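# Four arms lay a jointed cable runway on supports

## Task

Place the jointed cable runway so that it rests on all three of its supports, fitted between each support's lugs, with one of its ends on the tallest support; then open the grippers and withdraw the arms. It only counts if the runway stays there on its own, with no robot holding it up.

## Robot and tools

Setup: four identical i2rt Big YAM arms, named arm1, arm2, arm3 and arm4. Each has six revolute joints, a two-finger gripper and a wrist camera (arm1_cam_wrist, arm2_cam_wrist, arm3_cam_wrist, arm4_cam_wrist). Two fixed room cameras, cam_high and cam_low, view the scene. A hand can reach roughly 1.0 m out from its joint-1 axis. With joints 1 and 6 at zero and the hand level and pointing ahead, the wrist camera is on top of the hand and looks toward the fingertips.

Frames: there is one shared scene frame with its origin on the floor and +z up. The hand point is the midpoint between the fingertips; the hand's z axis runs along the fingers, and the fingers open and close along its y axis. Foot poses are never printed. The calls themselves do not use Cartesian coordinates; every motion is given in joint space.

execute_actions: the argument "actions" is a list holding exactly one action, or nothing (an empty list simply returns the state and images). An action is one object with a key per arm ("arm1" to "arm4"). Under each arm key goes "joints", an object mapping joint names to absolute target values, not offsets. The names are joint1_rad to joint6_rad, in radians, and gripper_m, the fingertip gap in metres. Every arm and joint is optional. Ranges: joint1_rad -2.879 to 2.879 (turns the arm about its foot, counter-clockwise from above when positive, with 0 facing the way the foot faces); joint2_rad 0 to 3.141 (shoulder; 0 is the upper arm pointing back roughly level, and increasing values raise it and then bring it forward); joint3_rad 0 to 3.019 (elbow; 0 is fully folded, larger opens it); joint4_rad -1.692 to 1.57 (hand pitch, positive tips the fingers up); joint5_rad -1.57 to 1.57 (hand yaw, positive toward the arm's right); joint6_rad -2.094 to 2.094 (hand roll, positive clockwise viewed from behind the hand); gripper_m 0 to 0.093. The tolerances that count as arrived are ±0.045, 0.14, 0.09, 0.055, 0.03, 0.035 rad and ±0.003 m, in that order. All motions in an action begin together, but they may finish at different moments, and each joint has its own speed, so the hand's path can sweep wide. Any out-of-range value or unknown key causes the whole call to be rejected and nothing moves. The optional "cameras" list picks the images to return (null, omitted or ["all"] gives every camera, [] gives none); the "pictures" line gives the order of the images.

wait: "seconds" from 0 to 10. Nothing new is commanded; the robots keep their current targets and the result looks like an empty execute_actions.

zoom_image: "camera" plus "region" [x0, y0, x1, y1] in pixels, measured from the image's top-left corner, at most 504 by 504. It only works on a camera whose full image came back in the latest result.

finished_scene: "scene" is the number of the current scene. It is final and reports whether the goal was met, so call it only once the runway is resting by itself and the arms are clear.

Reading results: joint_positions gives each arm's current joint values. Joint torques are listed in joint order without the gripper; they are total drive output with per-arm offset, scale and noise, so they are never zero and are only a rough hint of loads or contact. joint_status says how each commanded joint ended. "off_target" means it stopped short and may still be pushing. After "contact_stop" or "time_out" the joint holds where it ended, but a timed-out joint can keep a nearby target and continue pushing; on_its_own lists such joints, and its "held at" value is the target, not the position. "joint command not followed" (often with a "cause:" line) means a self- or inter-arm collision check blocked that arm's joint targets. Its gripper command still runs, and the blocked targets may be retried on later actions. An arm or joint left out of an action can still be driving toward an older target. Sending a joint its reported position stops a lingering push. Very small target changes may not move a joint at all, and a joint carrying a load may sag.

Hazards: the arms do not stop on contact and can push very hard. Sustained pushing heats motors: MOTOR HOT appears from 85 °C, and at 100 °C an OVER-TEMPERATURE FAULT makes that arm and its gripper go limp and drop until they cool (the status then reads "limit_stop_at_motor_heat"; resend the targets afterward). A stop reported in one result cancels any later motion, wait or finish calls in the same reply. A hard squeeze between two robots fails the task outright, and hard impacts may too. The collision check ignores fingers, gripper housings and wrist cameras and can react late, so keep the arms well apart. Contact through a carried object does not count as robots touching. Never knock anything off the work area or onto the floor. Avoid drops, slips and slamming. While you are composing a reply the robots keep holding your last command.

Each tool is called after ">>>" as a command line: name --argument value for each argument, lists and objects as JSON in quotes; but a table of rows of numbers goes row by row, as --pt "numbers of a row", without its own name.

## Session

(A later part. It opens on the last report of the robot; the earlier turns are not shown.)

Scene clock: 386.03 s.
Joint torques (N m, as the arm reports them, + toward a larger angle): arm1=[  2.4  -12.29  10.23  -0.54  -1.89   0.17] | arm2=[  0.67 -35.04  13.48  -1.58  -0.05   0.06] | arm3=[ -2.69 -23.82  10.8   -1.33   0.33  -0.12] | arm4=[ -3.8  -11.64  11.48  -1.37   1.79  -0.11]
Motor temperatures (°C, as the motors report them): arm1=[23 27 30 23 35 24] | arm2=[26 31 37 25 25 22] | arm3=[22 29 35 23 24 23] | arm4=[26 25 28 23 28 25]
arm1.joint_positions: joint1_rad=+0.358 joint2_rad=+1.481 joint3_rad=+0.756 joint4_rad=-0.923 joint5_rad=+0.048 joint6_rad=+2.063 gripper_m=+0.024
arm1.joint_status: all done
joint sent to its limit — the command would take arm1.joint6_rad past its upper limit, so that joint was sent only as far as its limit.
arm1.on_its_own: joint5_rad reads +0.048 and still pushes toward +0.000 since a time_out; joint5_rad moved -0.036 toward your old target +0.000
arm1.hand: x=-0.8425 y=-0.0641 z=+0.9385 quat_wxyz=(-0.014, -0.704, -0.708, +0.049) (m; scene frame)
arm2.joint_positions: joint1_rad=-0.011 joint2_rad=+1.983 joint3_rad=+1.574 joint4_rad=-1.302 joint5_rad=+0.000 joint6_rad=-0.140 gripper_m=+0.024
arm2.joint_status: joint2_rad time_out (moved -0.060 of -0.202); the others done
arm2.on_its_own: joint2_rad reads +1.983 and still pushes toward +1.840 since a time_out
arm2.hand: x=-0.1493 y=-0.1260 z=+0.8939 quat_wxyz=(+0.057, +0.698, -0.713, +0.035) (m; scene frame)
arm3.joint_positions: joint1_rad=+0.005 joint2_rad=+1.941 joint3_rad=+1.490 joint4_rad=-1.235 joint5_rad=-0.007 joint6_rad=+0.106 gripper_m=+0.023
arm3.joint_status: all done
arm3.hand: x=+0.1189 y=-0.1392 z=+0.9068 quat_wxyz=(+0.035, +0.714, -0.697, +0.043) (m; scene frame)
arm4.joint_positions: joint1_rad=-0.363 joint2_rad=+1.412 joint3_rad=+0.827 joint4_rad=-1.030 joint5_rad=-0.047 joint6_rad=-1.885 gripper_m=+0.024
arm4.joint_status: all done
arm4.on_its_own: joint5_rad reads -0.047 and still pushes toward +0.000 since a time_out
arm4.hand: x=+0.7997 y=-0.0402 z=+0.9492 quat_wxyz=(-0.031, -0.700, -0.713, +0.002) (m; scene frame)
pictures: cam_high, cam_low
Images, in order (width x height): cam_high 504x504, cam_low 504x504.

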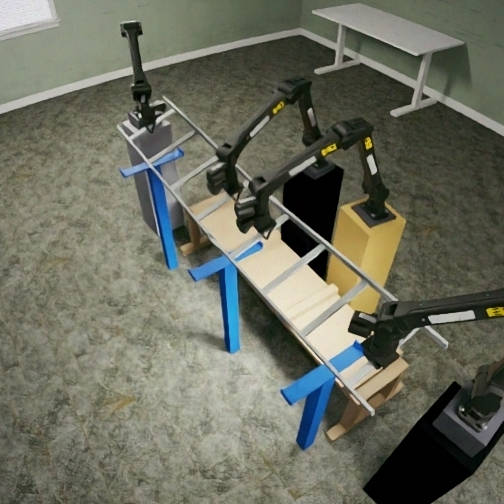

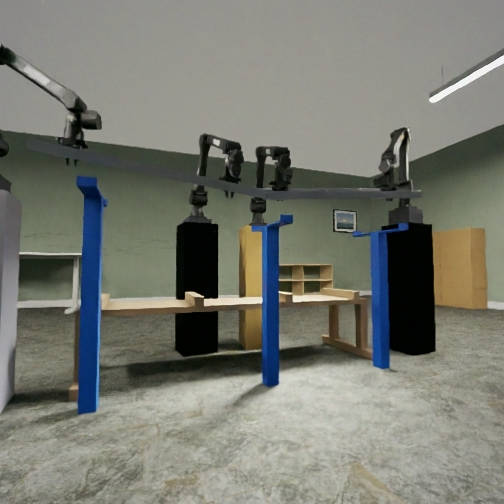

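>>> execute_actions --actions '[{"arm1":{"joints":{"joint2_rad":1.78,"joint3_rad":0.70,"joint4_rad":-0.47}},"arm4":{"joints":{"joint2_rad":1.49,"joint3_rad":0.76,"joint4_rad":-0.82}},"arm2":{"joints":{"joint2_rad":1.92,"joint3_rad":1.41,"joint4_rad":-1.03}},"arm3":{"joints":{"joint2_rad":1.96,"joint3_rad":1.35,"joint4_rad":-0.93}}}]'

Scene clock: 404.97 s.
Joint torques (N m, as the arm reports them, + toward a larger angle): arm1=[  3.78 -13.2    5.48   1.01  -2.39   0.24] | arm2=[  1.11 -36.49   9.64  -2.07  -0.57   0.13] | arm3=[ -2.56 -21.63   8.11  -0.06  -0.2   -0.2 ] | arm4=[ -5.3  -12.87   8.16   0.28   1.81  -0.36]
Motor temperatures (°C, as the motors report them): arm1=[23 27 30 23 33 24] | arm2=[26 32 36 25 25 22] | arm3=[22 30 34 23 24 23] | arm4=[26 25 28 23 28 25]
arm1.joint_positions: joint1_rad=+0.342 joint2_rad=+1.833 joint3_rad=+0.682 joint4_rad=-0.492 joint5_rad=+0.060 joint6_rad=+2.056 gripper_m=+0.024
arm1.joint_status: all done
arm1.on_its_own: joint5_rad reads +0.060 and still pushes toward +0.000 since a time_out
arm1.hand: x=-0.8380 y=-0.0712 z=+0.8082 quat_wxyz=(-0.020, -0.708, -0.705, +0.048) (m; scene frame)
arm2.joint_positions: joint1_rad=-0.023 joint2_rad=+2.077 joint3_rad=+1.394 joint4_rad=-0.968 joint5_rad=+0.013 joint6_rad=-0.145 gripper_m=+0.024
arm2.joint_status: joint2_rad time_out (moved +0.094 of -0.063); joint4_rad time_out (moved +0.333 of +0.272); the others done
arm2.on_its_own: joint2_rad reads +2.077 and still pushes toward +1.920 since a time_out; joint4_rad reads -0.968 and still pushes toward -1.030 since a time_out
arm2.hand: x=-0.1438 y=-0.1369 z=+0.7816 quat_wxyz=(+0.030, +0.696, -0.717, +0.022) (m; scene frame)
arm3.joint_positions: joint1_rad=+0.003 joint2_rad=+2.040 joint3_rad=+1.331 joint4_rad=-0.919 joint5_rad=+0.007 joint6_rad=+0.114 gripper_m=+0.023
arm3.joint_status: all done
arm3.hand: x=+0.1238 y=-0.1467 z=+0.8018 quat_wxyz=(+0.012, +0.712, -0.702, +0.025) (m; scene frame)
arm4.joint_positions: joint1_rad=-0.346 joint2_rad=+1.551 joint3_rad=+0.747 joint4_rad=-0.817 joint5_rad=-0.047 joint6_rad=-1.863 gripper_m=+0.024
arm4.joint_status: all done
arm4.on_its_own: joint5_rad reads -0.047 and still pushes toward +0.000 since a time_out
arm4.hand: x=+0.8009 y=-0.0455 z=+0.8802 quat_wxyz=(-0.034, -0.702, -0.711, +0.000) (m; scene frame)
pictures: arm1_cam_wrist, arm2_cam_wrist, arm3_cam_wrist, arm4_cam_wrist, cam_high, cam_low
Images, in order (width x height): arm1_cam_wrist 504x504, arm2_cam_wrist 504x504, arm3_cam_wrist 504x504, arm4_cam_wrist 504x504, cam_high 504x504, cam_low 504x504.

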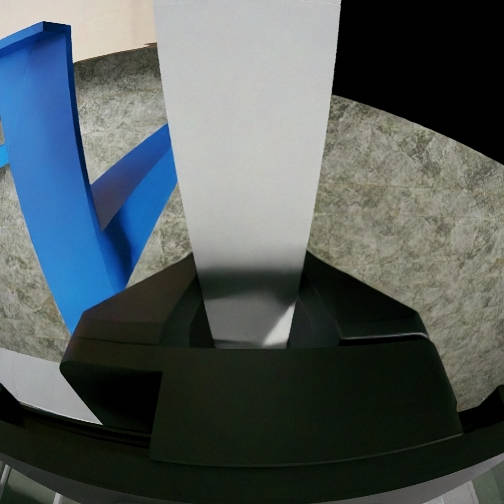

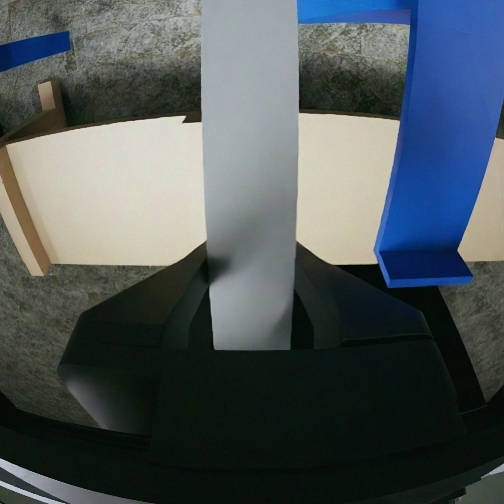

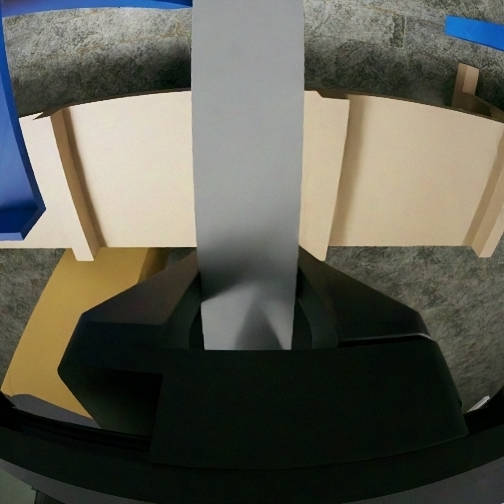

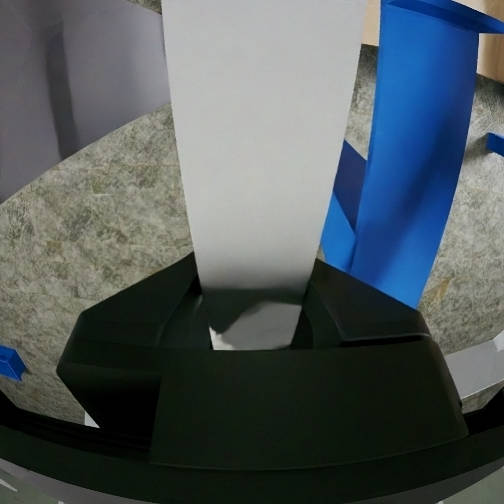

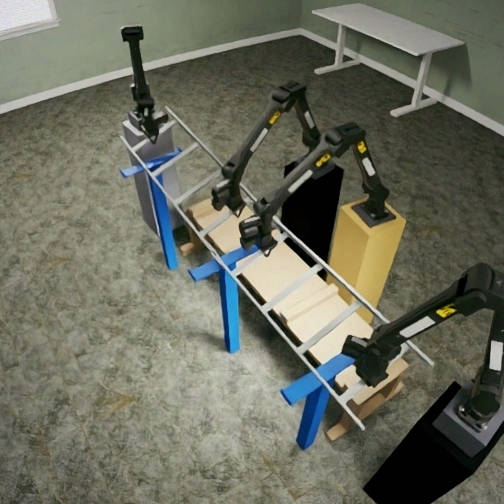

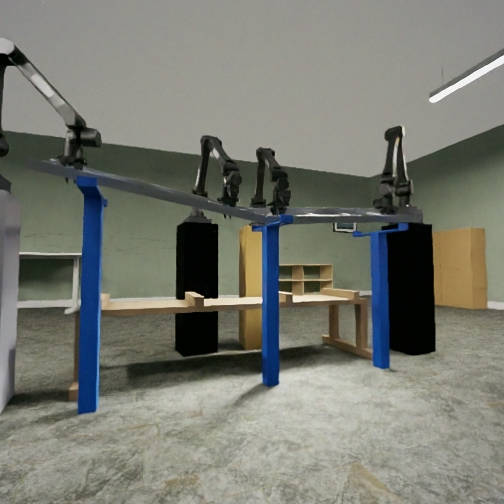

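>>> execute_actions --actions '[{"arm1":{"joints":{"joint2_rad":1.93,"joint3_rad":0.70,"joint4_rad":-0.33}},"arm2":{"joints":{"joint2_rad":1.80,"joint3_rad":1.45}}}]' --cameras '["arm1_cam_wrist","cam_high","cam_low"]'

>>> zoom_image --camera "cam_high" --region '[100, 90, 300, 290]'

Scene clock: 423.53 s.
Joint torques (N m, as the arm reports them, + toward a larger angle): arm1=[  3.76 -12.14   4.85   0.74  -2.78   0.23] | arm2=[  0.9  -44.85  13.12  -2.64  -0.6    0.12] | arm3=[ -2.32 -19.15   8.24  -0.29   0.05  -0.28] | arm4=[ -5.29 -12.95   8.72   0.25   2.4   -0.43]
Motor temperatures (°C, as the motors report them): arm1=[23 27 29 23 34 24] | arm2=[26 33 34 25 25 22] | arm3=[22 29 33 23 24 23] | arm4=[26 25 27 23 29 25]
arm1.joint_positions: joint1_rad=+0.342 joint2_rad=+1.963 joint3_rad=+0.676 joint4_rad=-0.344 joint5_rad=+0.069 joint6_rad=+2.056 gripper_m=+0.024
arm1.joint_status: all done
arm1.on_its_own: joint5_rad reads +0.069 and still pushes toward +0.000 since a time_out
arm1.hand: x=-0.8395 y=-0.0741 z=+0.7660 quat_wxyz=(-0.026, -0.708, -0.705, +0.044) (m; scene frame)
arm2.joint_positions: joint1_rad=-0.020 joint2_rad=+2.050 joint3_rad=+1.394 joint4_rad=-0.949 joint5_rad=+0.016 joint6_rad=-0.142 gripper_m=+0.024
arm2.joint_status: joint2_rad time_out (moved -0.026 of -0.277); the others done
arm2.on_its_own: joint2_rad reads +2.050 and still pushes toward +1.800 since a time_out; joint4_rad reads -0.949 and still pushes toward -1.030 since a time_out
arm2.hand: x=-0.1432 y=-0.1275 z=+0.7952 quat_wxyz=(+0.010, +0.697, -0.717, +0.010) (m; scene frame)
arm3.joint_positions: joint1_rad=+0.001 joint2_rad=+2.007 joint3_rad=+1.332 joint4_rad=-0.912 joint5_rad=+0.000 joint6_rad=+0.123 gripper_m=+0.023
arm3.joint_status: not commanded
arm3.hand: x=+0.1227 y=-0.1385 z=+0.8194 quat_wxyz=(+0.001, +0.708, -0.706, +0.007) (m; scene frame)
arm4.joint_positions: joint1_rad=-0.346 joint2_rad=+1.551 joint3_rad=+0.741 joint4_rad=-0.817 joint5_rad=-0.062 joint6_rad=-1.857 gripper_m=+0.024
arm4.joint_status: not commanded
arm4.on_its_own: joint5_rad reads -0.062 and still pushes toward +0.000 since a time_out
arm4.hand: x=+0.8035 y=-0.0488 z=+0.8787 quat_wxyz=(-0.041, -0.704, -0.709, +0.005) (m; scene frame)
pictures: arm1_cam_wrist, cam_high, cam_low
Images, in order (width x height): arm1_cam_wrist 504x504, cam_high 504x504, cam_low 504x504.

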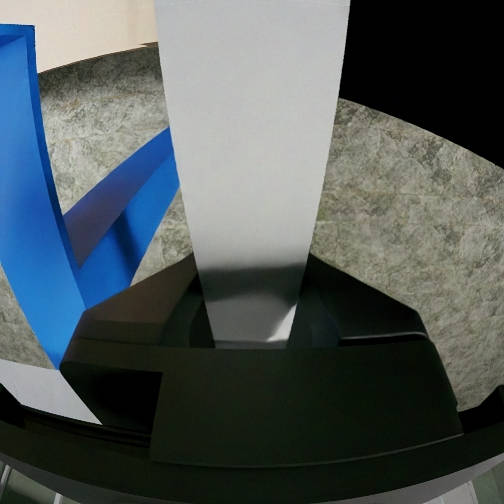

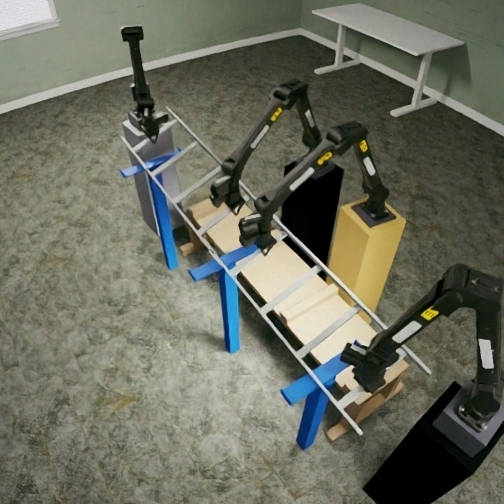

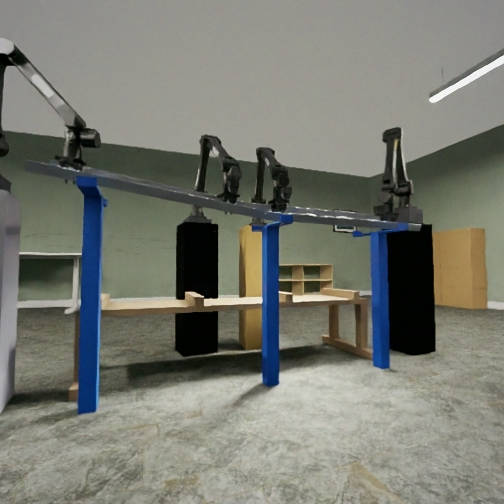

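Region (100, 90, 300, 290) of cam_high's 504x504 image, scaled by 2.520, with more detail than that image has.

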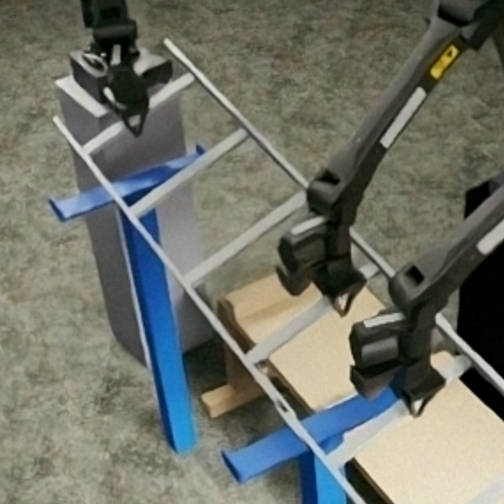

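>>> execute_actions --actions '[{"arm1":{"joints":{"joint2_rad":2.0,"joint3_rad":0.70,"joint4_rad":-0.27}},"arm2":{"joints":{"joint2_rad":1.95,"joint4_rad":-0.96}}}]' --cameras '["cam_low"]'

>>> execute_actions --actions '[{"arm1":{"joints":{"gripper_m":0.09}}}]' --cameras '["arm1_cam_wrist","cam_low","cam_high"]'

Scene clock: 434.67 s.
Joint torques (N m, as the arm reports them, + toward a larger angle): arm1=[  3.76 -10.89   4.38   0.49  -2.53   0.24] | arm2=[  1.81 -33.16  12.98  -1.15  -0.78   0.08] | arm3=[ -2.27 -20.     8.21  -1.29  -0.04  -0.28] | arm4=[ -5.5  -12.65   8.83   0.12   1.77  -0.45]
Motor temperatures (°C, as the motors report them): arm1=[23 27 28 23 35 24] | arm2=[26 34 35 25 25 22] | arm3=[22 29 33 23 24 23] | arm4=[26 26 27 23 30 25]
arm1.joint_positions: joint1_rad=+0.342 joint2_rad=+2.013 joint3_rad=+0.677 joint4_rad=-0.277 joint5_rad=+0.063 joint6_rad=+2.055 gripper_m=+0.024
arm1.joint_status: all done
arm1.on_its_own: joint5_rad reads +0.063 and still pushes toward +0.000 since a time_out
arm1.hand: x=-0.8385 y=-0.0725 z=+0.7499 quat_wxyz=(-0.026, -0.708, -0.705, +0.035) (m; scene frame)
arm2.joint_positions: joint1_rad=-0.019 joint2_rad=+2.072 joint3_rad=+1.394 joint4_rad=-0.922 joint5_rad=+0.021 joint6_rad=-0.143 gripper_m=+0.024
arm2.joint_status: all done
arm2.hand: x=-0.1423 y=-0.1249 z=+0.7832 quat_wxyz=(+0.007, +0.697, -0.717, +0.010) (m; scene frame)
arm3.joint_positions: joint1_rad=-0.001 joint2_rad=+2.020 joint3_rad=+1.333 joint4_rad=-0.891 joint5_rad=+0.003 joint6_rad=+0.124 gripper_m=+0.023
arm3.joint_status: not commanded
arm3.hand: x=+0.1235 y=-0.1351 z=+0.8127 quat_wxyz=(-0.002, +0.708, -0.706, +0.004) (m; scene frame)
arm4.joint_positions: joint1_rad=-0.346 joint2_rad=+1.551 joint3_rad=+0.739 joint4_rad=-0.814 joint5_rad=-0.046 joint6_rad=-1.856 gripper_m=+0.024
arm4.joint_status: not commanded
arm4.on_its_own: joint5_rad reads -0.046 and still pushes toward +0.000 since a time_out
arm4.hand: x=+0.8042 y=-0.0461 z=+0.8782 quat_wxyz=(-0.036, -0.705, -0.708, -0.002) (m; scene frame)
pictures: cam_low
Images, in order (width x height): cam_low 504x504.

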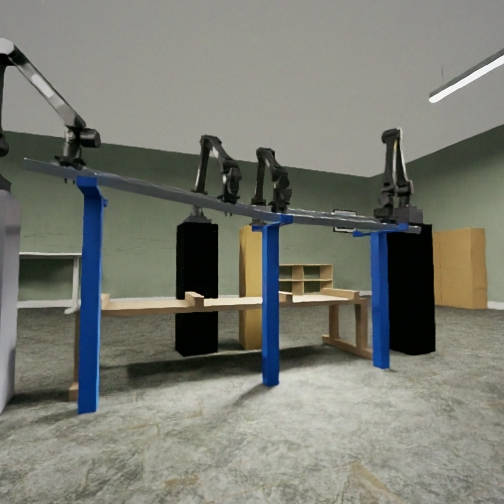

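Scene clock: 435.53 s.
Joint torques (N m, as the arm reports them, + toward a larger angle): arm1=[ -1.41 -10.98   4.05   0.5   -0.02   0.12] | arm2=[  1.67 -32.95  13.1   -1.02  -1.07   0.36] | arm3=[ -1.87 -20.32   8.18  -1.74  -0.14  -0.1 ] | arm4=[ -4.22 -12.88   8.82   0.07   0.72  -0.22]
Motor temperatures (°C, as the motors report them): arm1=[23 27 28 23 35 24] | arm2=[26 34 35 25 26 22] | arm3=[22 29 33 23 24 23] | arm4=[26 26 27 23 30 25]
arm1.joint_positions: joint1_rad=+0.405 joint2_rad=+2.013 joint3_rad=+0.681 joint4_rad=-0.277 joint5_rad=+0.002 joint6_rad=+2.067 gripper_m=+0.090
arm1.joint_status: all done
arm1.on_its_own: joint5_rad moved -0.061 to your old target +0.000
arm1.hand: x=-0.8508 y=-0.0441 z=+0.7496 quat_wxyz=(+0.002, -0.690, -0.723, +0.024) (m; scene frame)
arm2.joint_positions: joint1_rad=-0.021 joint2_rad=+2.072 joint3_rad=+1.394 joint4_rad=-0.922 joint5_rad=+0.028 joint6_rad=-0.164 gripper_m=+0.024
arm2.joint_status: not commanded
arm2.hand: x=-0.1400 y=-0.1253 z=+0.7832 quat_wxyz=(+0.005, +0.704, -0.710, +0.013) (m; scene frame)
arm3.joint_positions: joint1_rad=-0.005 joint2_rad=+2.021 joint3_rad=+1.333 joint4_rad=-0.883 joint5_rad=+0.005 joint6_rad=+0.104 gripper_m=+0.023
arm3.joint_status: not commanded
arm3.hand: x=+0.1260 y=-0.1330 z=+0.8123 quat_wxyz=(-0.005, +0.713, -0.701, +0.002) (m; scene frame)
arm4.joint_positions: joint1_rad=-0.355 joint2_rad=+1.551 joint3_rad=+0.739 joint4_rad=-0.813 joint5_rad=-0.021 joint6_rad=-1.875 gripper_m=+0.024
arm4.joint_status: not commanded
arm4.hand: x=+0.8058 y=-0.0391 z=+0.8782 quat_wxyz=(-0.029, -0.701, -0.713, -0.012) (m; scene frame)
pictures: arm1_cam_wrist, cam_high, cam_low
Images, in order (width x height): arm1_cam_wrist 504x504, cam_high 504x504, cam_low 504x504.

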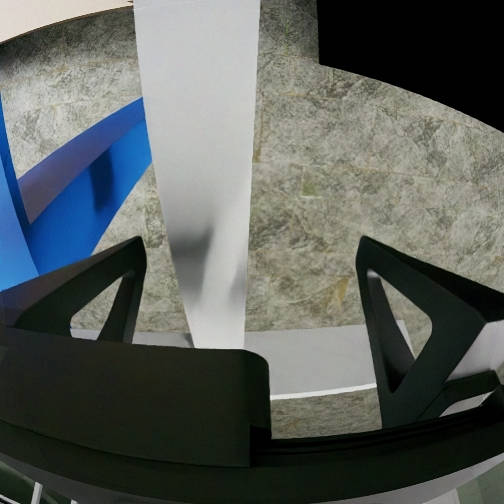

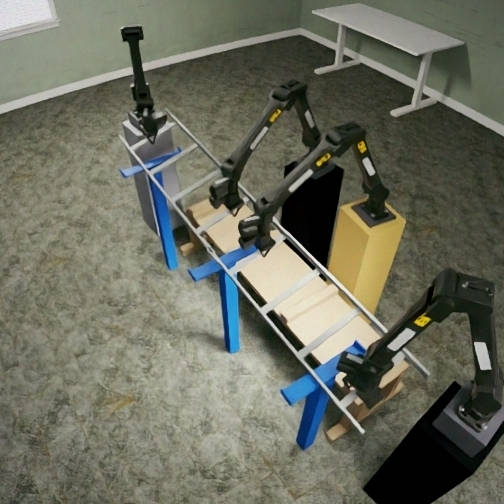

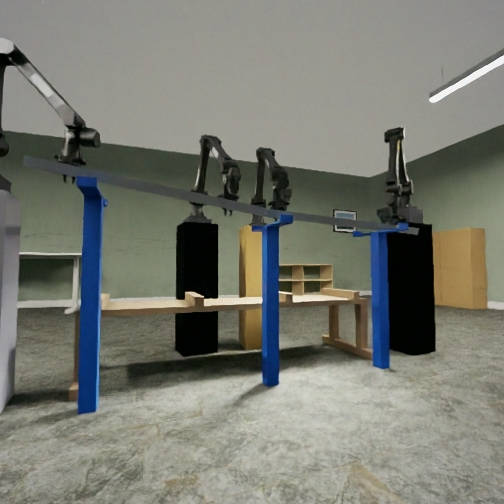

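>>> execute_actions --actions '[{"arm1":{"joints":{"joint2_rad":1.64,"joint3_rad":0.645,"joint4_rad":-0.575}}}]' --cameras '[]'

>>> execute_actions --actions '[{"arm1":{"joints":{"joint1_rad":0.313,"joint6_rad":-1.12}}}]' --cameras '["arm1_cam_wrist"]'

Scene clock: 452.43 s.
Joint torques (N m, as the arm reports them, + toward a larger angle): arm1=[-1.5  -7.72  5.73 -0.2  -0.02  0.12] | arm2=[  1.24 -33.2   13.06  -1.    -1.07   0.35] | arm3=[ -1.89 -20.23   8.11  -1.61  -0.13  -0.11] | arm4=[ -4.56 -12.82   8.84   0.06   0.71  -0.23]
Motor temperatures (°C, as the motors report them): arm1=[23 27 28 23 31 24] | arm2=[26 33 36 25 26 22] | arm3=[22 29 33 23 24 23] | arm4=[26 26 27 23 28 25]
arm1.joint_positions: joint1_rad=+0.405 joint2_rad=+1.638 joint3_rad=+0.642 joint4_rad=-0.563 joint5_rad=+0.002 joint6_rad=+2.067 gripper_m=+0.090
arm1.joint_status: all done
arm1.hand: x=-0.8511 y=-0.0434 z=+0.8601 quat_wxyz=(-0.005, -0.691, -0.723, +0.000) (m; scene frame)
arm2.joint_positions: joint1_rad=-0.021 joint2_rad=+2.072 joint3_rad=+1.394 joint4_rad=-0.922 joint5_rad=+0.028 joint6_rad=-0.164 gripper_m=+0.024
arm2.joint_status: not commanded
arm2.hand: x=-0.1400 y=-0.1253 z=+0.7832 quat_wxyz=(+0.005, +0.704, -0.710, +0.013) (m; scene frame)
arm3.joint_positions: joint1_rad=-0.005 joint2_rad=+2.021 joint3_rad=+1.333 joint4_rad=-0.883 joint5_rad=+0.005 joint6_rad=+0.104 gripper_m=+0.023
arm3.joint_status: not commanded
arm3.hand: x=+0.1260 y=-0.1330 z=+0.8123 quat_wxyz=(-0.005, +0.713, -0.701, +0.002) (m; scene frame)
arm4.joint_positions: joint1_rad=-0.355 joint2_rad=+1.551 joint3_rad=+0.739 joint4_rad=-0.813 joint5_rad=-0.021 joint6_rad=-1.875 gripper_m=+0.024
arm4.joint_status: not commanded
arm4.hand: x=+0.8058 y=-0.0391 z=+0.8782 quat_wxyz=(-0.029, -0.701, -0.713, -0.012) (m; scene frame)
pictures: none
No camera images: the call's "cameras" was empty. Leave "cameras" out to get every camera's image.

Scene clock: 455.23 s.
Joint torques (N m, as the arm reports them, + toward a larger angle): arm1=[-0.72 -7.91  5.77 -0.11 -0.17 -0.18] | arm2=[  0.86 -33.25  13.15  -1.05  -1.05   0.3 ] | arm3=[ -1.88 -20.26   8.14  -1.61  -0.13  -0.1 ] | arm4=[ -4.55 -12.83   8.82   0.07   0.72  -0.23]
Motor temperatures (°C, as the motors report them): arm1=[23 27 28 23 31 24] | arm2=[26 33 36 25 26 22] | arm3=[22 29 33 23 24 23] | arm4=[26 26 27 23 28 25]
arm1.joint_positions: joint1_rad=+0.309 joint2_rad=+1.638 joint3_rad=+0.642 joint4_rad=-0.563 joint5_rad=+0.002 joint6_rad=-1.104 gripper_m=+0.090
arm1.joint_status: all done
arm1.hand: x=-0.8364 y=-0.0708 z=+0.8604 quat_wxyz=(+0.000, +0.700, -0.714, +0.005) (m; scene frame)
arm2.joint_positions: joint1_rad=-0.021 joint2_rad=+2.072 joint3_rad=+1.394 joint4_rad=-0.922 joint5_rad=+0.028 joint6_rad=-0.164 gripper_m=+0.024
arm2.joint_status: not commanded
arm2.hand: x=-0.1400 y=-0.1253 z=+0.7832 quat_wxyz=(+0.005, +0.704, -0.710, +0.013) (m; scene frame)
arm3.joint_positions: joint1_rad=-0.005 joint2_rad=+2.021 joint3_rad=+1.333 joint4_rad=-0.883 joint5_rad=+0.005 joint6_rad=+0.104 gripper_m=+0.023
arm3.joint_status: not commanded
arm3.hand: x=+0.1260 y=-0.1330 z=+0.8123 quat_wxyz=(-0.005, +0.713, -0.701, +0.002) (m; scene frame)
arm4.joint_positions: joint1_rad=-0.355 joint2_rad=+1.551 joint3_rad=+0.739 joint4_rad=-0.813 joint5_rad=-0.021 joint6_rad=-1.875 gripper_m=+0.024
arm4.joint_status: not commanded
arm4.hand: x=+0.8058 y=-0.0391 z=+0.8782 quat_wxyz=(-0.029, -0.701, -0.713, -0.012) (m; scene frame)
pictures: arm1_cam_wrist
Images, in order (width x height): arm1_cam_wrist 504x504.

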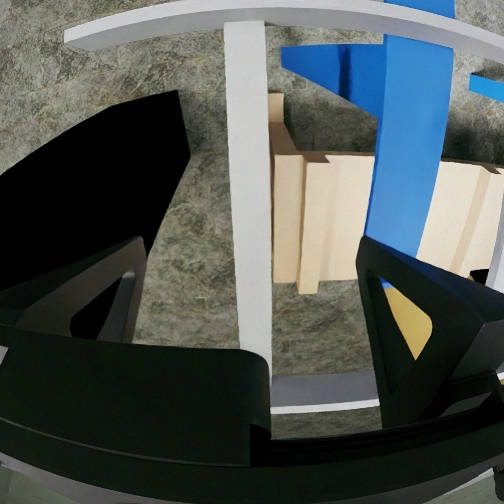

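>>> execute_actions --actions '[{"arm1":{"joints":{"joint2_rad":1.99,"joint3_rad":0.66,"joint4_rad":-0.24}}}]' --cameras '["arm1_cam_wrist"]'

>>> execute_actions --actions '[{"arm1":{"joints":{"gripper_m":0}}}]' --cameras '["arm1_cam_wrist","cam_low"]'

Scene clock: 470.37 s.
Joint torques (N m, as the arm reports them, + toward a larger angle): arm1=[ -0.84 -10.43   3.79   0.84  -0.17  -0.18] | arm2=[  1.3  -32.75  13.09  -0.97  -1.08   0.31] | arm3=[ -1.88 -20.25   8.12  -1.62  -0.13  -0.1 ] | arm4=[ -4.55 -12.87   8.83   0.06   0.71  -0.22]
Motor temperatures (°C, as the motors report them): arm1=[23 26 28 23 30 24] | arm2=[26 33 36 24 27 22] | arm3=[22 30 33 23 24 23] | arm4=[26 26 27 23 27 25]
arm1.joint_positions: joint1_rad=+0.309 joint2_rad=+2.000 joint3_rad=+0.642 joint4_rad=-0.254 joint5_rad=+0.002 joint6_rad=-1.105 gripper_m=+0.090
arm1.joint_status: all done
arm1.hand: x=-0.8487 y=-0.0776 z=+0.7509 quat_wxyz=(+0.024, +0.700, -0.714, -0.003) (m; scene frame)
arm2.joint_positions: joint1_rad=-0.021 joint2_rad=+2.072 joint3_rad=+1.394 joint4_rad=-0.922 joint5_rad=+0.028 joint6_rad=-0.164 gripper_m=+0.024
arm2.joint_status: not commanded
arm2.hand: x=-0.1400 y=-0.1253 z=+0.7832 quat_wxyz=(+0.005, +0.704, -0.710, +0.013) (m; scene frame)
arm3.joint_positions: joint1_rad=-0.005 joint2_rad=+2.021 joint3_rad=+1.333 joint4_rad=-0.883 joint5_rad=+0.005 joint6_rad=+0.104 gripper_m=+0.023
arm3.joint_status: not commanded
arm3.hand: x=+0.1260 y=-0.1330 z=+0.8123 quat_wxyz=(-0.005, +0.713, -0.701, +0.002) (m; scene frame)
arm4.joint_positions: joint1_rad=-0.355 joint2_rad=+1.551 joint3_rad=+0.739 joint4_rad=-0.813 joint5_rad=-0.021 joint6_rad=-1.875 gripper_m=+0.024
arm4.joint_status: not commanded
arm4.hand: x=+0.8058 y=-0.0391 z=+0.8782 quat_wxyz=(-0.029, -0.701, -0.713, -0.012) (m; scene frame)
pictures: arm1_cam_wrist
Images, in order (width x height): arm1_cam_wrist 504x504.

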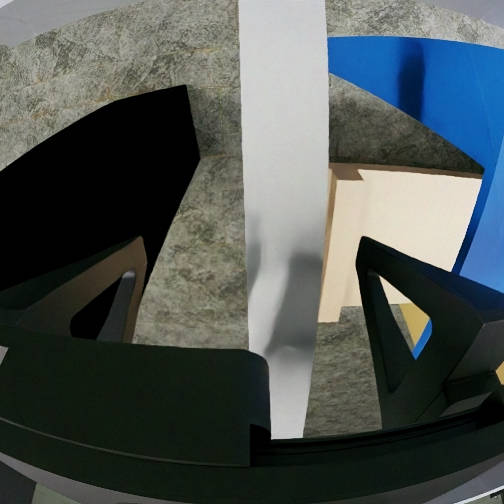

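Scene clock: 471.07 s.
Joint torques (N m, as the arm reports them, + toward a larger angle): arm1=[ -0.54 -10.48   2.66   0.46  -0.65   0.03] | arm2=[  1.21 -33.37  13.17  -1.04  -1.01   0.32] | arm3=[ -1.89 -20.48   8.09  -1.6   -0.05  -0.11] | arm4=[ -4.7  -12.8    8.81  -0.04   0.79  -0.22]
Motor temperatures (°C, as the motors report them): arm1=[23 26 28 23 30 24] | arm2=[26 33 36 24 27 22] | arm3=[22 30 33 23 24 23] | arm4=[26 26 27 23 27 25]
arm1.joint_positions: joint1_rad=+0.306 joint2_rad=+2.000 joint3_rad=+0.657 joint4_rad=-0.243 joint5_rad=+0.013 joint6_rad=-1.126 gripper_m=+0.025
arm1.joint_status: gripper_m off_target (ended at +0.025, target +0.000)
arm1.hand: x=-0.8370 y=-0.0752 z=+0.7519 quat_wxyz=(+0.014, +0.707, -0.707, +0.006) (m; scene frame)
arm2.joint_positions: joint1_rad=-0.021 joint2_rad=+2.072 joint3_rad=+1.394 joint4_rad=-0.922 joint5_rad=+0.028 joint6_rad=-0.164 gripper_m=+0.024
arm2.joint_status: not commanded
arm2.hand: x=-0.1402 y=-0.1254 z=+0.7832 quat_wxyz=(+0.005, +0.704, -0.710, +0.013) (m; scene frame)
arm3.joint_positions: joint1_rad=-0.005 joint2_rad=+2.021 joint3_rad=+1.333 joint4_rad=-0.883 joint5_rad=+0.003 joint6_rad=+0.104 gripper_m=+0.023
arm3.joint_status: not commanded
arm3.hand: x=+0.1256 y=-0.1330 z=+0.8123 quat_wxyz=(-0.004, +0.713, -0.701, +0.001) (m; scene frame)
arm4.joint_positions: joint1_rad=-0.356 joint2_rad=+1.551 joint3_rad=+0.739 joint4_rad=-0.810 joint5_rad=-0.023 joint6_rad=-1.876 gripper_m=+0.024
arm4.joint_status: not commanded
arm4.hand: x=+0.8052 y=-0.0389 z=+0.8782 quat_wxyz=(-0.029, -0.701, -0.713, -0.011) (m; scene frame)
pictures: arm1_cam_wrist, cam_low
Images, in order (width x height): arm1_cam_wrist 504x504, cam_low 504x504.

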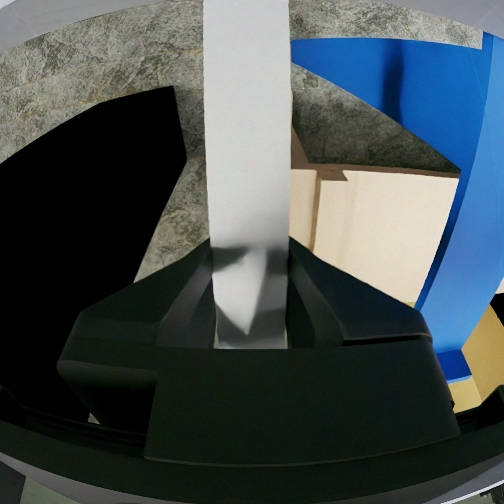

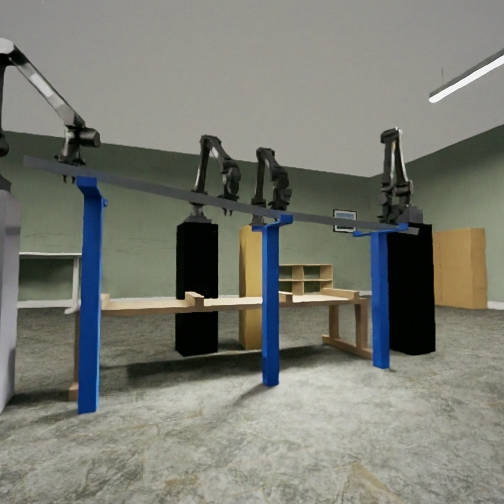

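>>> execute_actions --actions '[{"arm1":{"joints":{"joint2_rad":1.64,"joint3_rad":0.67,"joint4_rad":-0.59}},"arm2":{"joints":{"joint2_rad":1.88,"joint3_rad":1.56,"joint4_rad":-1.25}},"arm3":{"joints":{"joint2_rad":1.86,"joint3_rad":1.49,"joint4_rad":-1.2}},"arm4":{"joints":{"joint2_rad":1.36,"joint3_rad":0.86,"joint4_rad":-1.07}}}]' --cameras '["cam_low"]'

Scene clock: 485.23 s.
Joint torques (N m, as the arm reports them, + toward a larger angle): arm1=[  0.38 -11.8    6.19  -0.47  -1.05   0.12] | arm2=[  2.02 -32.75  16.84  -2.5   -0.69   0.26] | arm3=[ -1.75 -22.76  12.88  -1.59  -0.09  -0.06] | arm4=[ -4.01 -12.86  13.18  -2.13   1.8   -0.07]
Motor temperatures (°C, as the motors report them): arm1=[23 27 28 23 30 24] | arm2=[26 33 37 24 27 22] | arm3=[22 30 33 23 24 23] | arm4=[26 26 27 23 27 25]
arm1.joint_positions: joint1_rad=+0.295 joint2_rad=+1.684 joint3_rad=+0.658 joint4_rad=-0.571 joint5_rad=+0.023 joint6_rad=-1.135 gripper_m=+0.025
arm1.joint_status: all done
arm1.hand: x=-0.8346 y=-0.0791 z=+0.8498 quat_wxyz=(+0.021, +0.706, -0.708, +0.009) (m; scene frame)
arm2.joint_positions: joint1_rad=-0.030 joint2_rad=+2.001 joint3_rad=+1.467 joint4_rad=-1.177 joint5_rad=+0.018 joint6_rad=-0.157 gripper_m=+0.024
arm2.joint_status: joint3_rad time_out (moved +0.073 of +0.166); joint4_rad time_out (moved -0.254 of -0.328); the others done
arm2.on_its_own: joint3_rad reads +1.467 and still pushes toward +1.560 since a time_out; joint4_rad reads -1.177 and still pushes toward -1.250 since a time_out
arm2.hand: x=-0.1393 y=-0.1436 z=+0.8472 quat_wxyz=(+0.053, +0.697, -0.714, +0.041) (m; scene frame)
arm3.joint_positions: joint1_rad=-0.007 joint2_rad=+1.959 joint3_rad=+1.419 joint4_rad=-1.161 joint5_rad=+0.004 joint6_rad=+0.100 gripper_m=+0.023
arm3.joint_status: all done
arm3.hand: x=+0.1286 y=-0.1517 z=+0.8741 quat_wxyz=(+0.036, +0.712, -0.699, +0.052) (m; scene frame)
arm4.joint_positions: joint1_rad=-0.360 joint2_rad=+1.430 joint3_rad=+0.805 joint4_rad=-1.014 joint5_rad=-0.047 joint6_rad=-1.889 gripper_m=+0.024
arm4.joint_status: joint4_rad time_out (moved -0.204 of -0.260); the others done
arm4.on_its_own: joint4_rad reads -1.014 and still pushes toward -1.070 since a time_out
arm4.hand: x=+0.8070 y=-0.0433 z=+0.9367 quat_wxyz=(-0.042, -0.698, -0.715, -0.003) (m; scene frame)
pictures: cam_low
Images, in order (width x height): cam_low 504x504.

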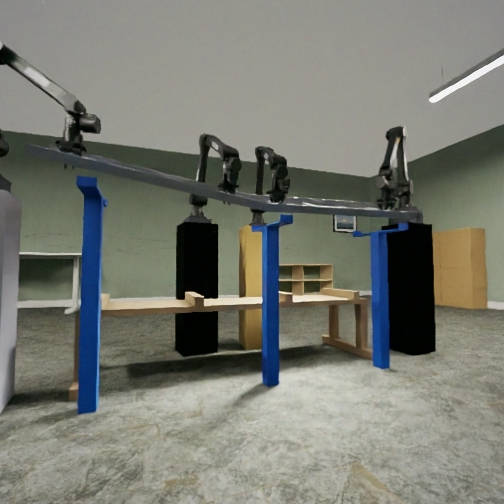

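>>> execute_actions --actions '[{"arm1":{"joints":{"joint1_rad":0.55,"joint6_rad":-0.89,"joint2_rad":1.72,"joint3_rad":0.84,"joint4_rad":-0.67}},"arm2":{"joints":{"joint1_rad":0.01,"joint6_rad":-0.12,"joint2_rad":2.06,"joint3_rad":1.84,"joint4_rad":-1.32}},"arm3":{"joints":{"joint1_rad":-0.03,"joint6_rad":0.08,"joint2_rad":2.05,"joint3_rad":1.74,"joint4_rad":-1.25}},"arm4":{"joints":{"joint1_rad":-0.63,"joint6_rad":-2.09,"joint2_rad":1.48,"joint3_rad":0.98,"joint4_rad":-1.04}}}]'

Scene clock: 505.67 s.
Joint torques (N m, as the arm reports them, + toward a larger angle): arm1=[  2.49 -13.87   9.11  -0.61  -1.25   0.27] | arm2=[  1.19 -38.3   17.96  -2.27   0.07   0.07] | arm3=[ -1.98 -25.53  12.85  -1.33  -0.54  -0.15] | arm4=[ -6.17 -13.7   14.71  -0.48   1.59   0.05]
Motor temperatures (°C, as the motors report them): arm1=[23 27 28 23 30 24] | arm2=[26 33 39 25 26 22] | arm3=[22 31 36 23 24 23] | arm4=[26 26 29 23 28 25]
arm1.joint_positions: joint1_rad=+0.507 joint2_rad=+1.772 joint3_rad=+0.800 joint4_rad=-0.648 joint5_rad=+0.028 joint6_rad=-0.919 gripper_m=+0.025
arm1.joint_status: all done
arm1.hand: x=-0.8335 y=+0.0056 z=+0.8492 quat_wxyz=(+0.031, +0.704, -0.709, +0.013) (m; scene frame)
arm2.joint_positions: joint1_rad=-0.013 joint2_rad=+2.204 joint3_rad=+1.739 joint4_rad=-1.252 joint5_rad=-0.003 joint6_rad=-0.129 gripper_m=+0.024
arm2.joint_status: joint2_rad time_out (moved +0.203 of +0.059); joint3_rad time_out (moved +0.271 of +0.373); joint4_rad time_out (moved -0.076 of -0.143); the others done
arm2.on_its_own: joint2_rad reads +2.204 and still pushes toward +2.060 since a time_out; joint3_rad reads +1.739 and still pushes toward +1.840 since a time_out; joint4_rad reads -1.252 and still pushes toward -1.320 since a time_out
arm2.hand: x=-0.1407 y=-0.0721 z=+0.8205 quat_wxyz=(+0.061, +0.693, -0.718, +0.035) (m; scene frame)
arm3.joint_positions: joint1_rad=-0.014 joint2_rad=+2.153 joint3_rad=+1.673 joint4_rad=-1.216 joint5_rad=+0.016 joint6_rad=+0.089 gripper_m=+0.023
arm3.joint_status: all done
arm3.hand: x=+0.1265 y=-0.0804 z=+0.8481 quat_wxyz=(+0.030, +0.714, -0.697, +0.054) (m; scene frame)
arm4.joint_positions: joint1_rad=-0.566 joint2_rad=+1.538 joint3_rad=+0.908 joint4_rad=-1.022 joint5_rad=-0.042 joint6_rad=-2.078 gripper_m=+0.024
arm4.joint_status: joint1_rad time_out (moved -0.206 of -0.270); the others done
joint sent to its limit — the command would take arm4.joint6_rad past its lower limit, so that joint was sent only as far as its limit.
arm4.on_its_own: joint1_rad reads -0.566 and still pushes toward -0.630 since a time_out
arm4.hand: x=+0.7999 y=+0.0383 z=+0.9321 quat_wxyz=(-0.046, -0.704, -0.709, +0.000) (m; scene frame)
pictures: arm1_cam_wrist, arm2_cam_wrist, arm3_cam_wrist, arm4_cam_wrist, cam_high, cam_low
Images, in order (width x height): arm1_cam_wrist 504x504, arm2_cam_wrist 504x504, arm3_cam_wrist 504x504, arm4_cam_wrist 504x504, cam_high 504x504, cam_low 504x504.

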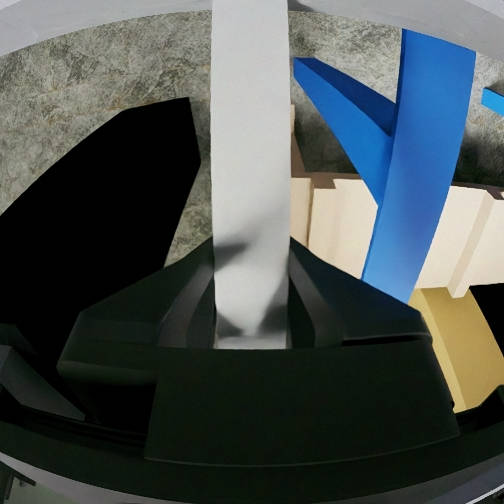

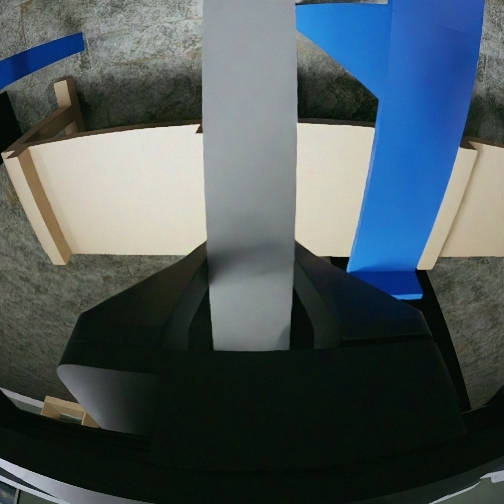

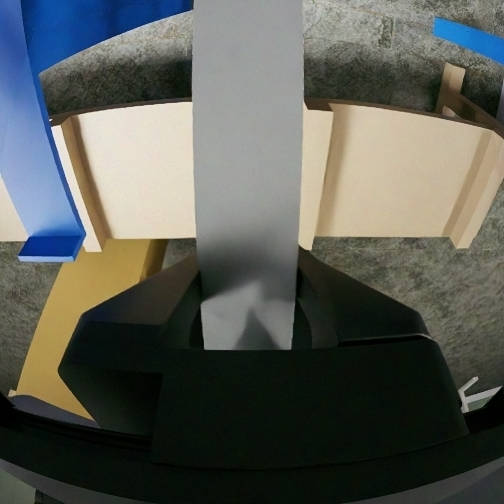

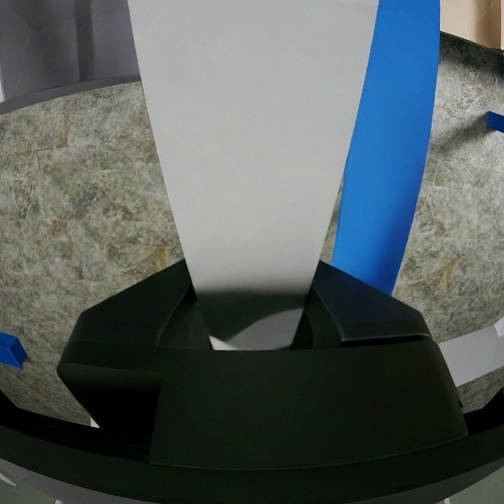

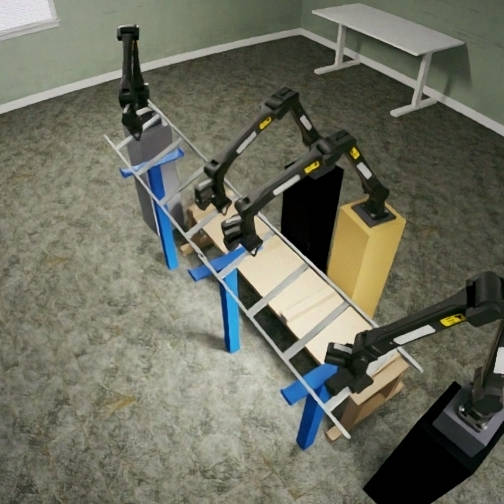

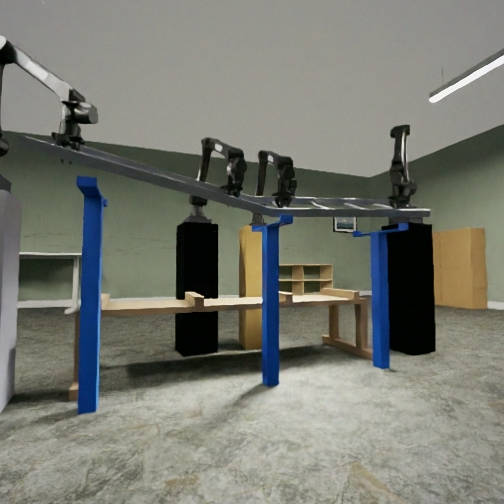

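>>> zoom_image --camera "cam_high" --region '[100, 100, 440, 460]'

Region (100, 100, 440, 460) of cam_high's 504x504 image, scaled by 1.400, with more detail than that image has.

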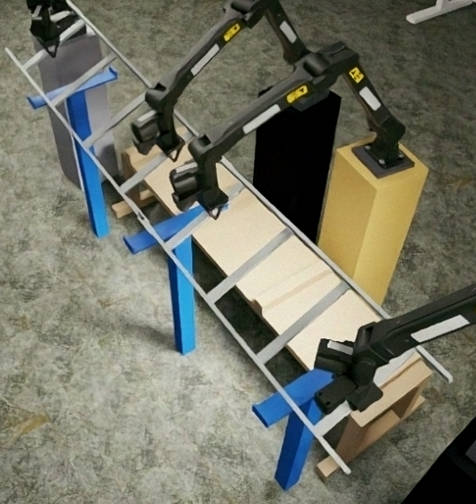

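>>> execute_actions --actions '[{"arm1":{"joints":{"joint2_rad":1.93,"joint3_rad":0.81,"joint4_rad":-0.47}},"arm2":{"joints":{"joint2_rad":2.12,"joint3_rad":1.80,"joint4_rad":-1.22}},"arm3":{"joints":{"joint2_rad":2.13,"joint3_rad":1.72,"joint4_rad":-1.14}},"arm4":{"joints":{"joint2_rad":1.64,"joint3_rad":0.93,"joint4_rad":-0.87}}}]'

>>> zoom_image --camera "cam_high" --region '[100, 100, 440, 460]'

Scene clock: 526.93 s.
Joint torques (N m, as the arm reports them, + toward a larger angle): arm1=[  2.47 -14.23   5.11   0.45  -2.15   0.28] | arm2=[  0.3  -37.48  14.15  -1.36  -0.61   0.09] | arm3=[ -2.12 -24.08  11.06  -0.6    0.15  -0.18] | arm4=[ -6.18 -13.57  11.46   0.78   1.16   0.06]
Motor temperatures (°C, as the motors report them): arm1=[23 27 29 23 30 24] | arm2=[26 34 41 25 26 22] | arm3=[22 31 37 23 24 23] | arm4=[26 26 30 23 28 25]
arm1.joint_positions: joint1_rad=+0.508 joint2_rad=+1.980 joint3_rad=+0.794 joint4_rad=-0.478 joint5_rad=+0.050 joint6_rad=-0.920 gripper_m=+0.025
arm1.joint_status: all done
arm1.hand: x=-0.8415 y=-0.0051 z=+0.7747 quat_wxyz=(+0.054, +0.705, -0.707, +0.021) (m; scene frame)
arm2.joint_positions: joint1_rad=+0.002 joint2_rad=+2.254 joint3_rad=+1.739 joint4_rad=-1.175 joint5_rad=+0.015 joint6_rad=-0.131 gripper_m=+0.024
arm2.joint_status: all done
arm2.hand: x=-0.1454 y=-0.0604 z=+0.7882 quat_wxyz=(+0.044, +0.700, -0.712, +0.035) (m; scene frame)
arm3.joint_positions: joint1_rad=-0.012 joint2_rad=+2.202 joint3_rad=+1.673 joint4_rad=-1.118 joint5_rad=-0.002 joint6_rad=+0.093 gripper_m=+0.023
arm3.joint_status: all done
arm3.hand: x=+0.1205 y=-0.0646 z=+0.8173 quat_wxyz=(+0.022, +0.714, -0.699, +0.029) (m; scene frame)
arm4.joint_positions: joint1_rad=-0.569 joint2_rad=+1.681 joint3_rad=+0.880 joint4_rad=-0.881 joint5_rad=-0.031 joint6_rad=-2.078 gripper_m=+0.024
arm4.joint_status: all done
arm4.on_its_own: joint1_rad reads -0.569 and still pushes toward -0.630 since a time_out
arm4.hand: x=+0.7987 y=+0.0430 z=+0.8717 quat_wxyz=(-0.059, -0.704, -0.708, -0.009) (m; scene frame)
pictures: arm1_cam_wrist, arm2_cam_wrist, arm3_cam_wrist, arm4_cam_wrist, cam_high, cam_low
Images, in order (width x height): arm1_cam_wrist 504x504, arm2_cam_wrist 504x504, arm3_cam_wrist 504x504, arm4_cam_wrist 504x504, cam_high 504x504, cam_low 504x504.

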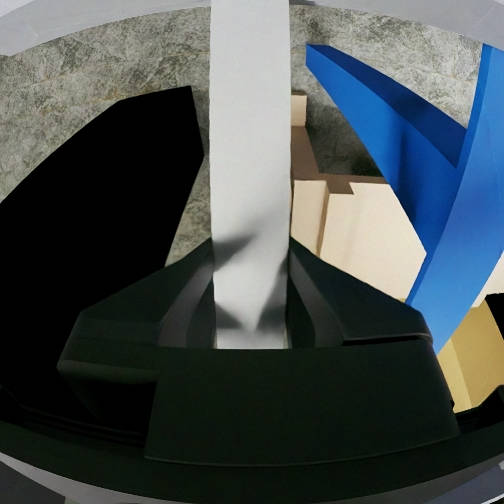

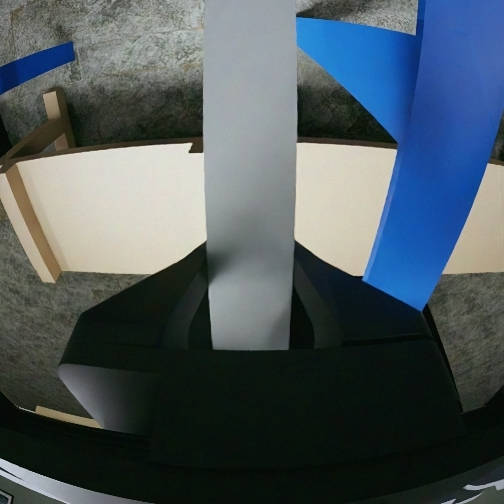

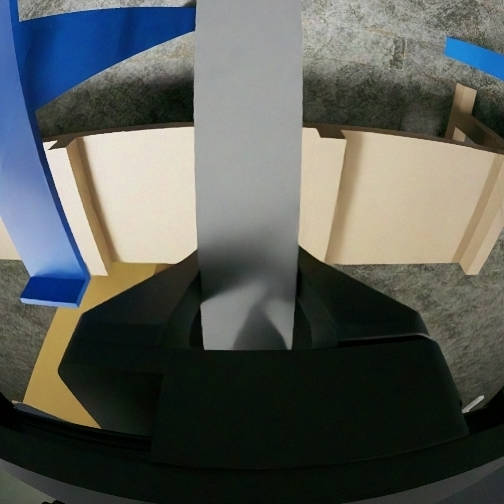

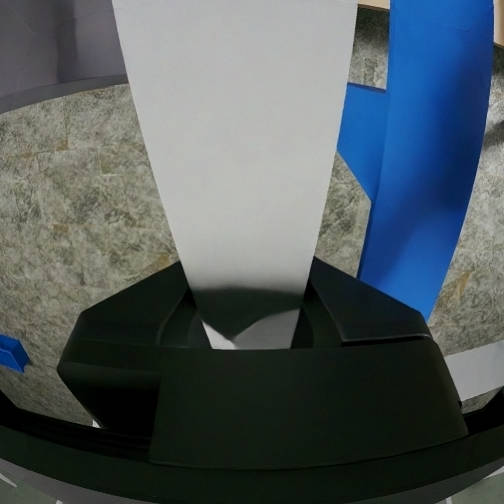

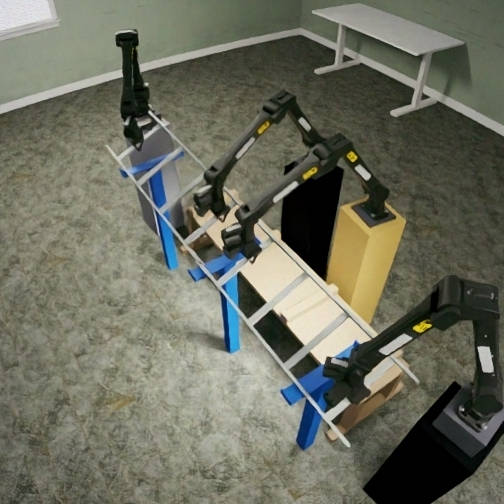

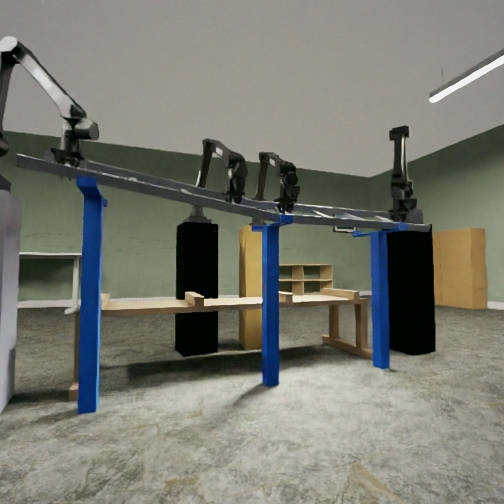

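Region (100, 100, 440, 460) of cam_high's 504x504 image, scaled by 1.400, with more detail than that image has.

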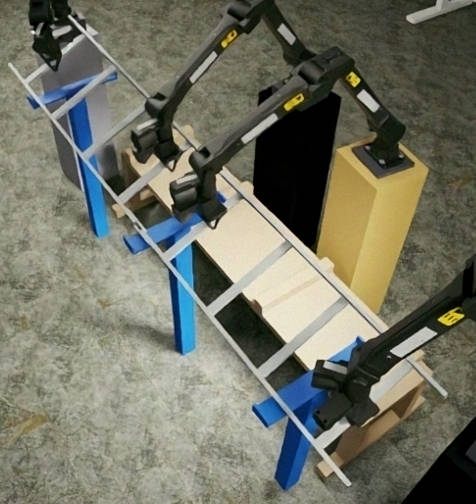

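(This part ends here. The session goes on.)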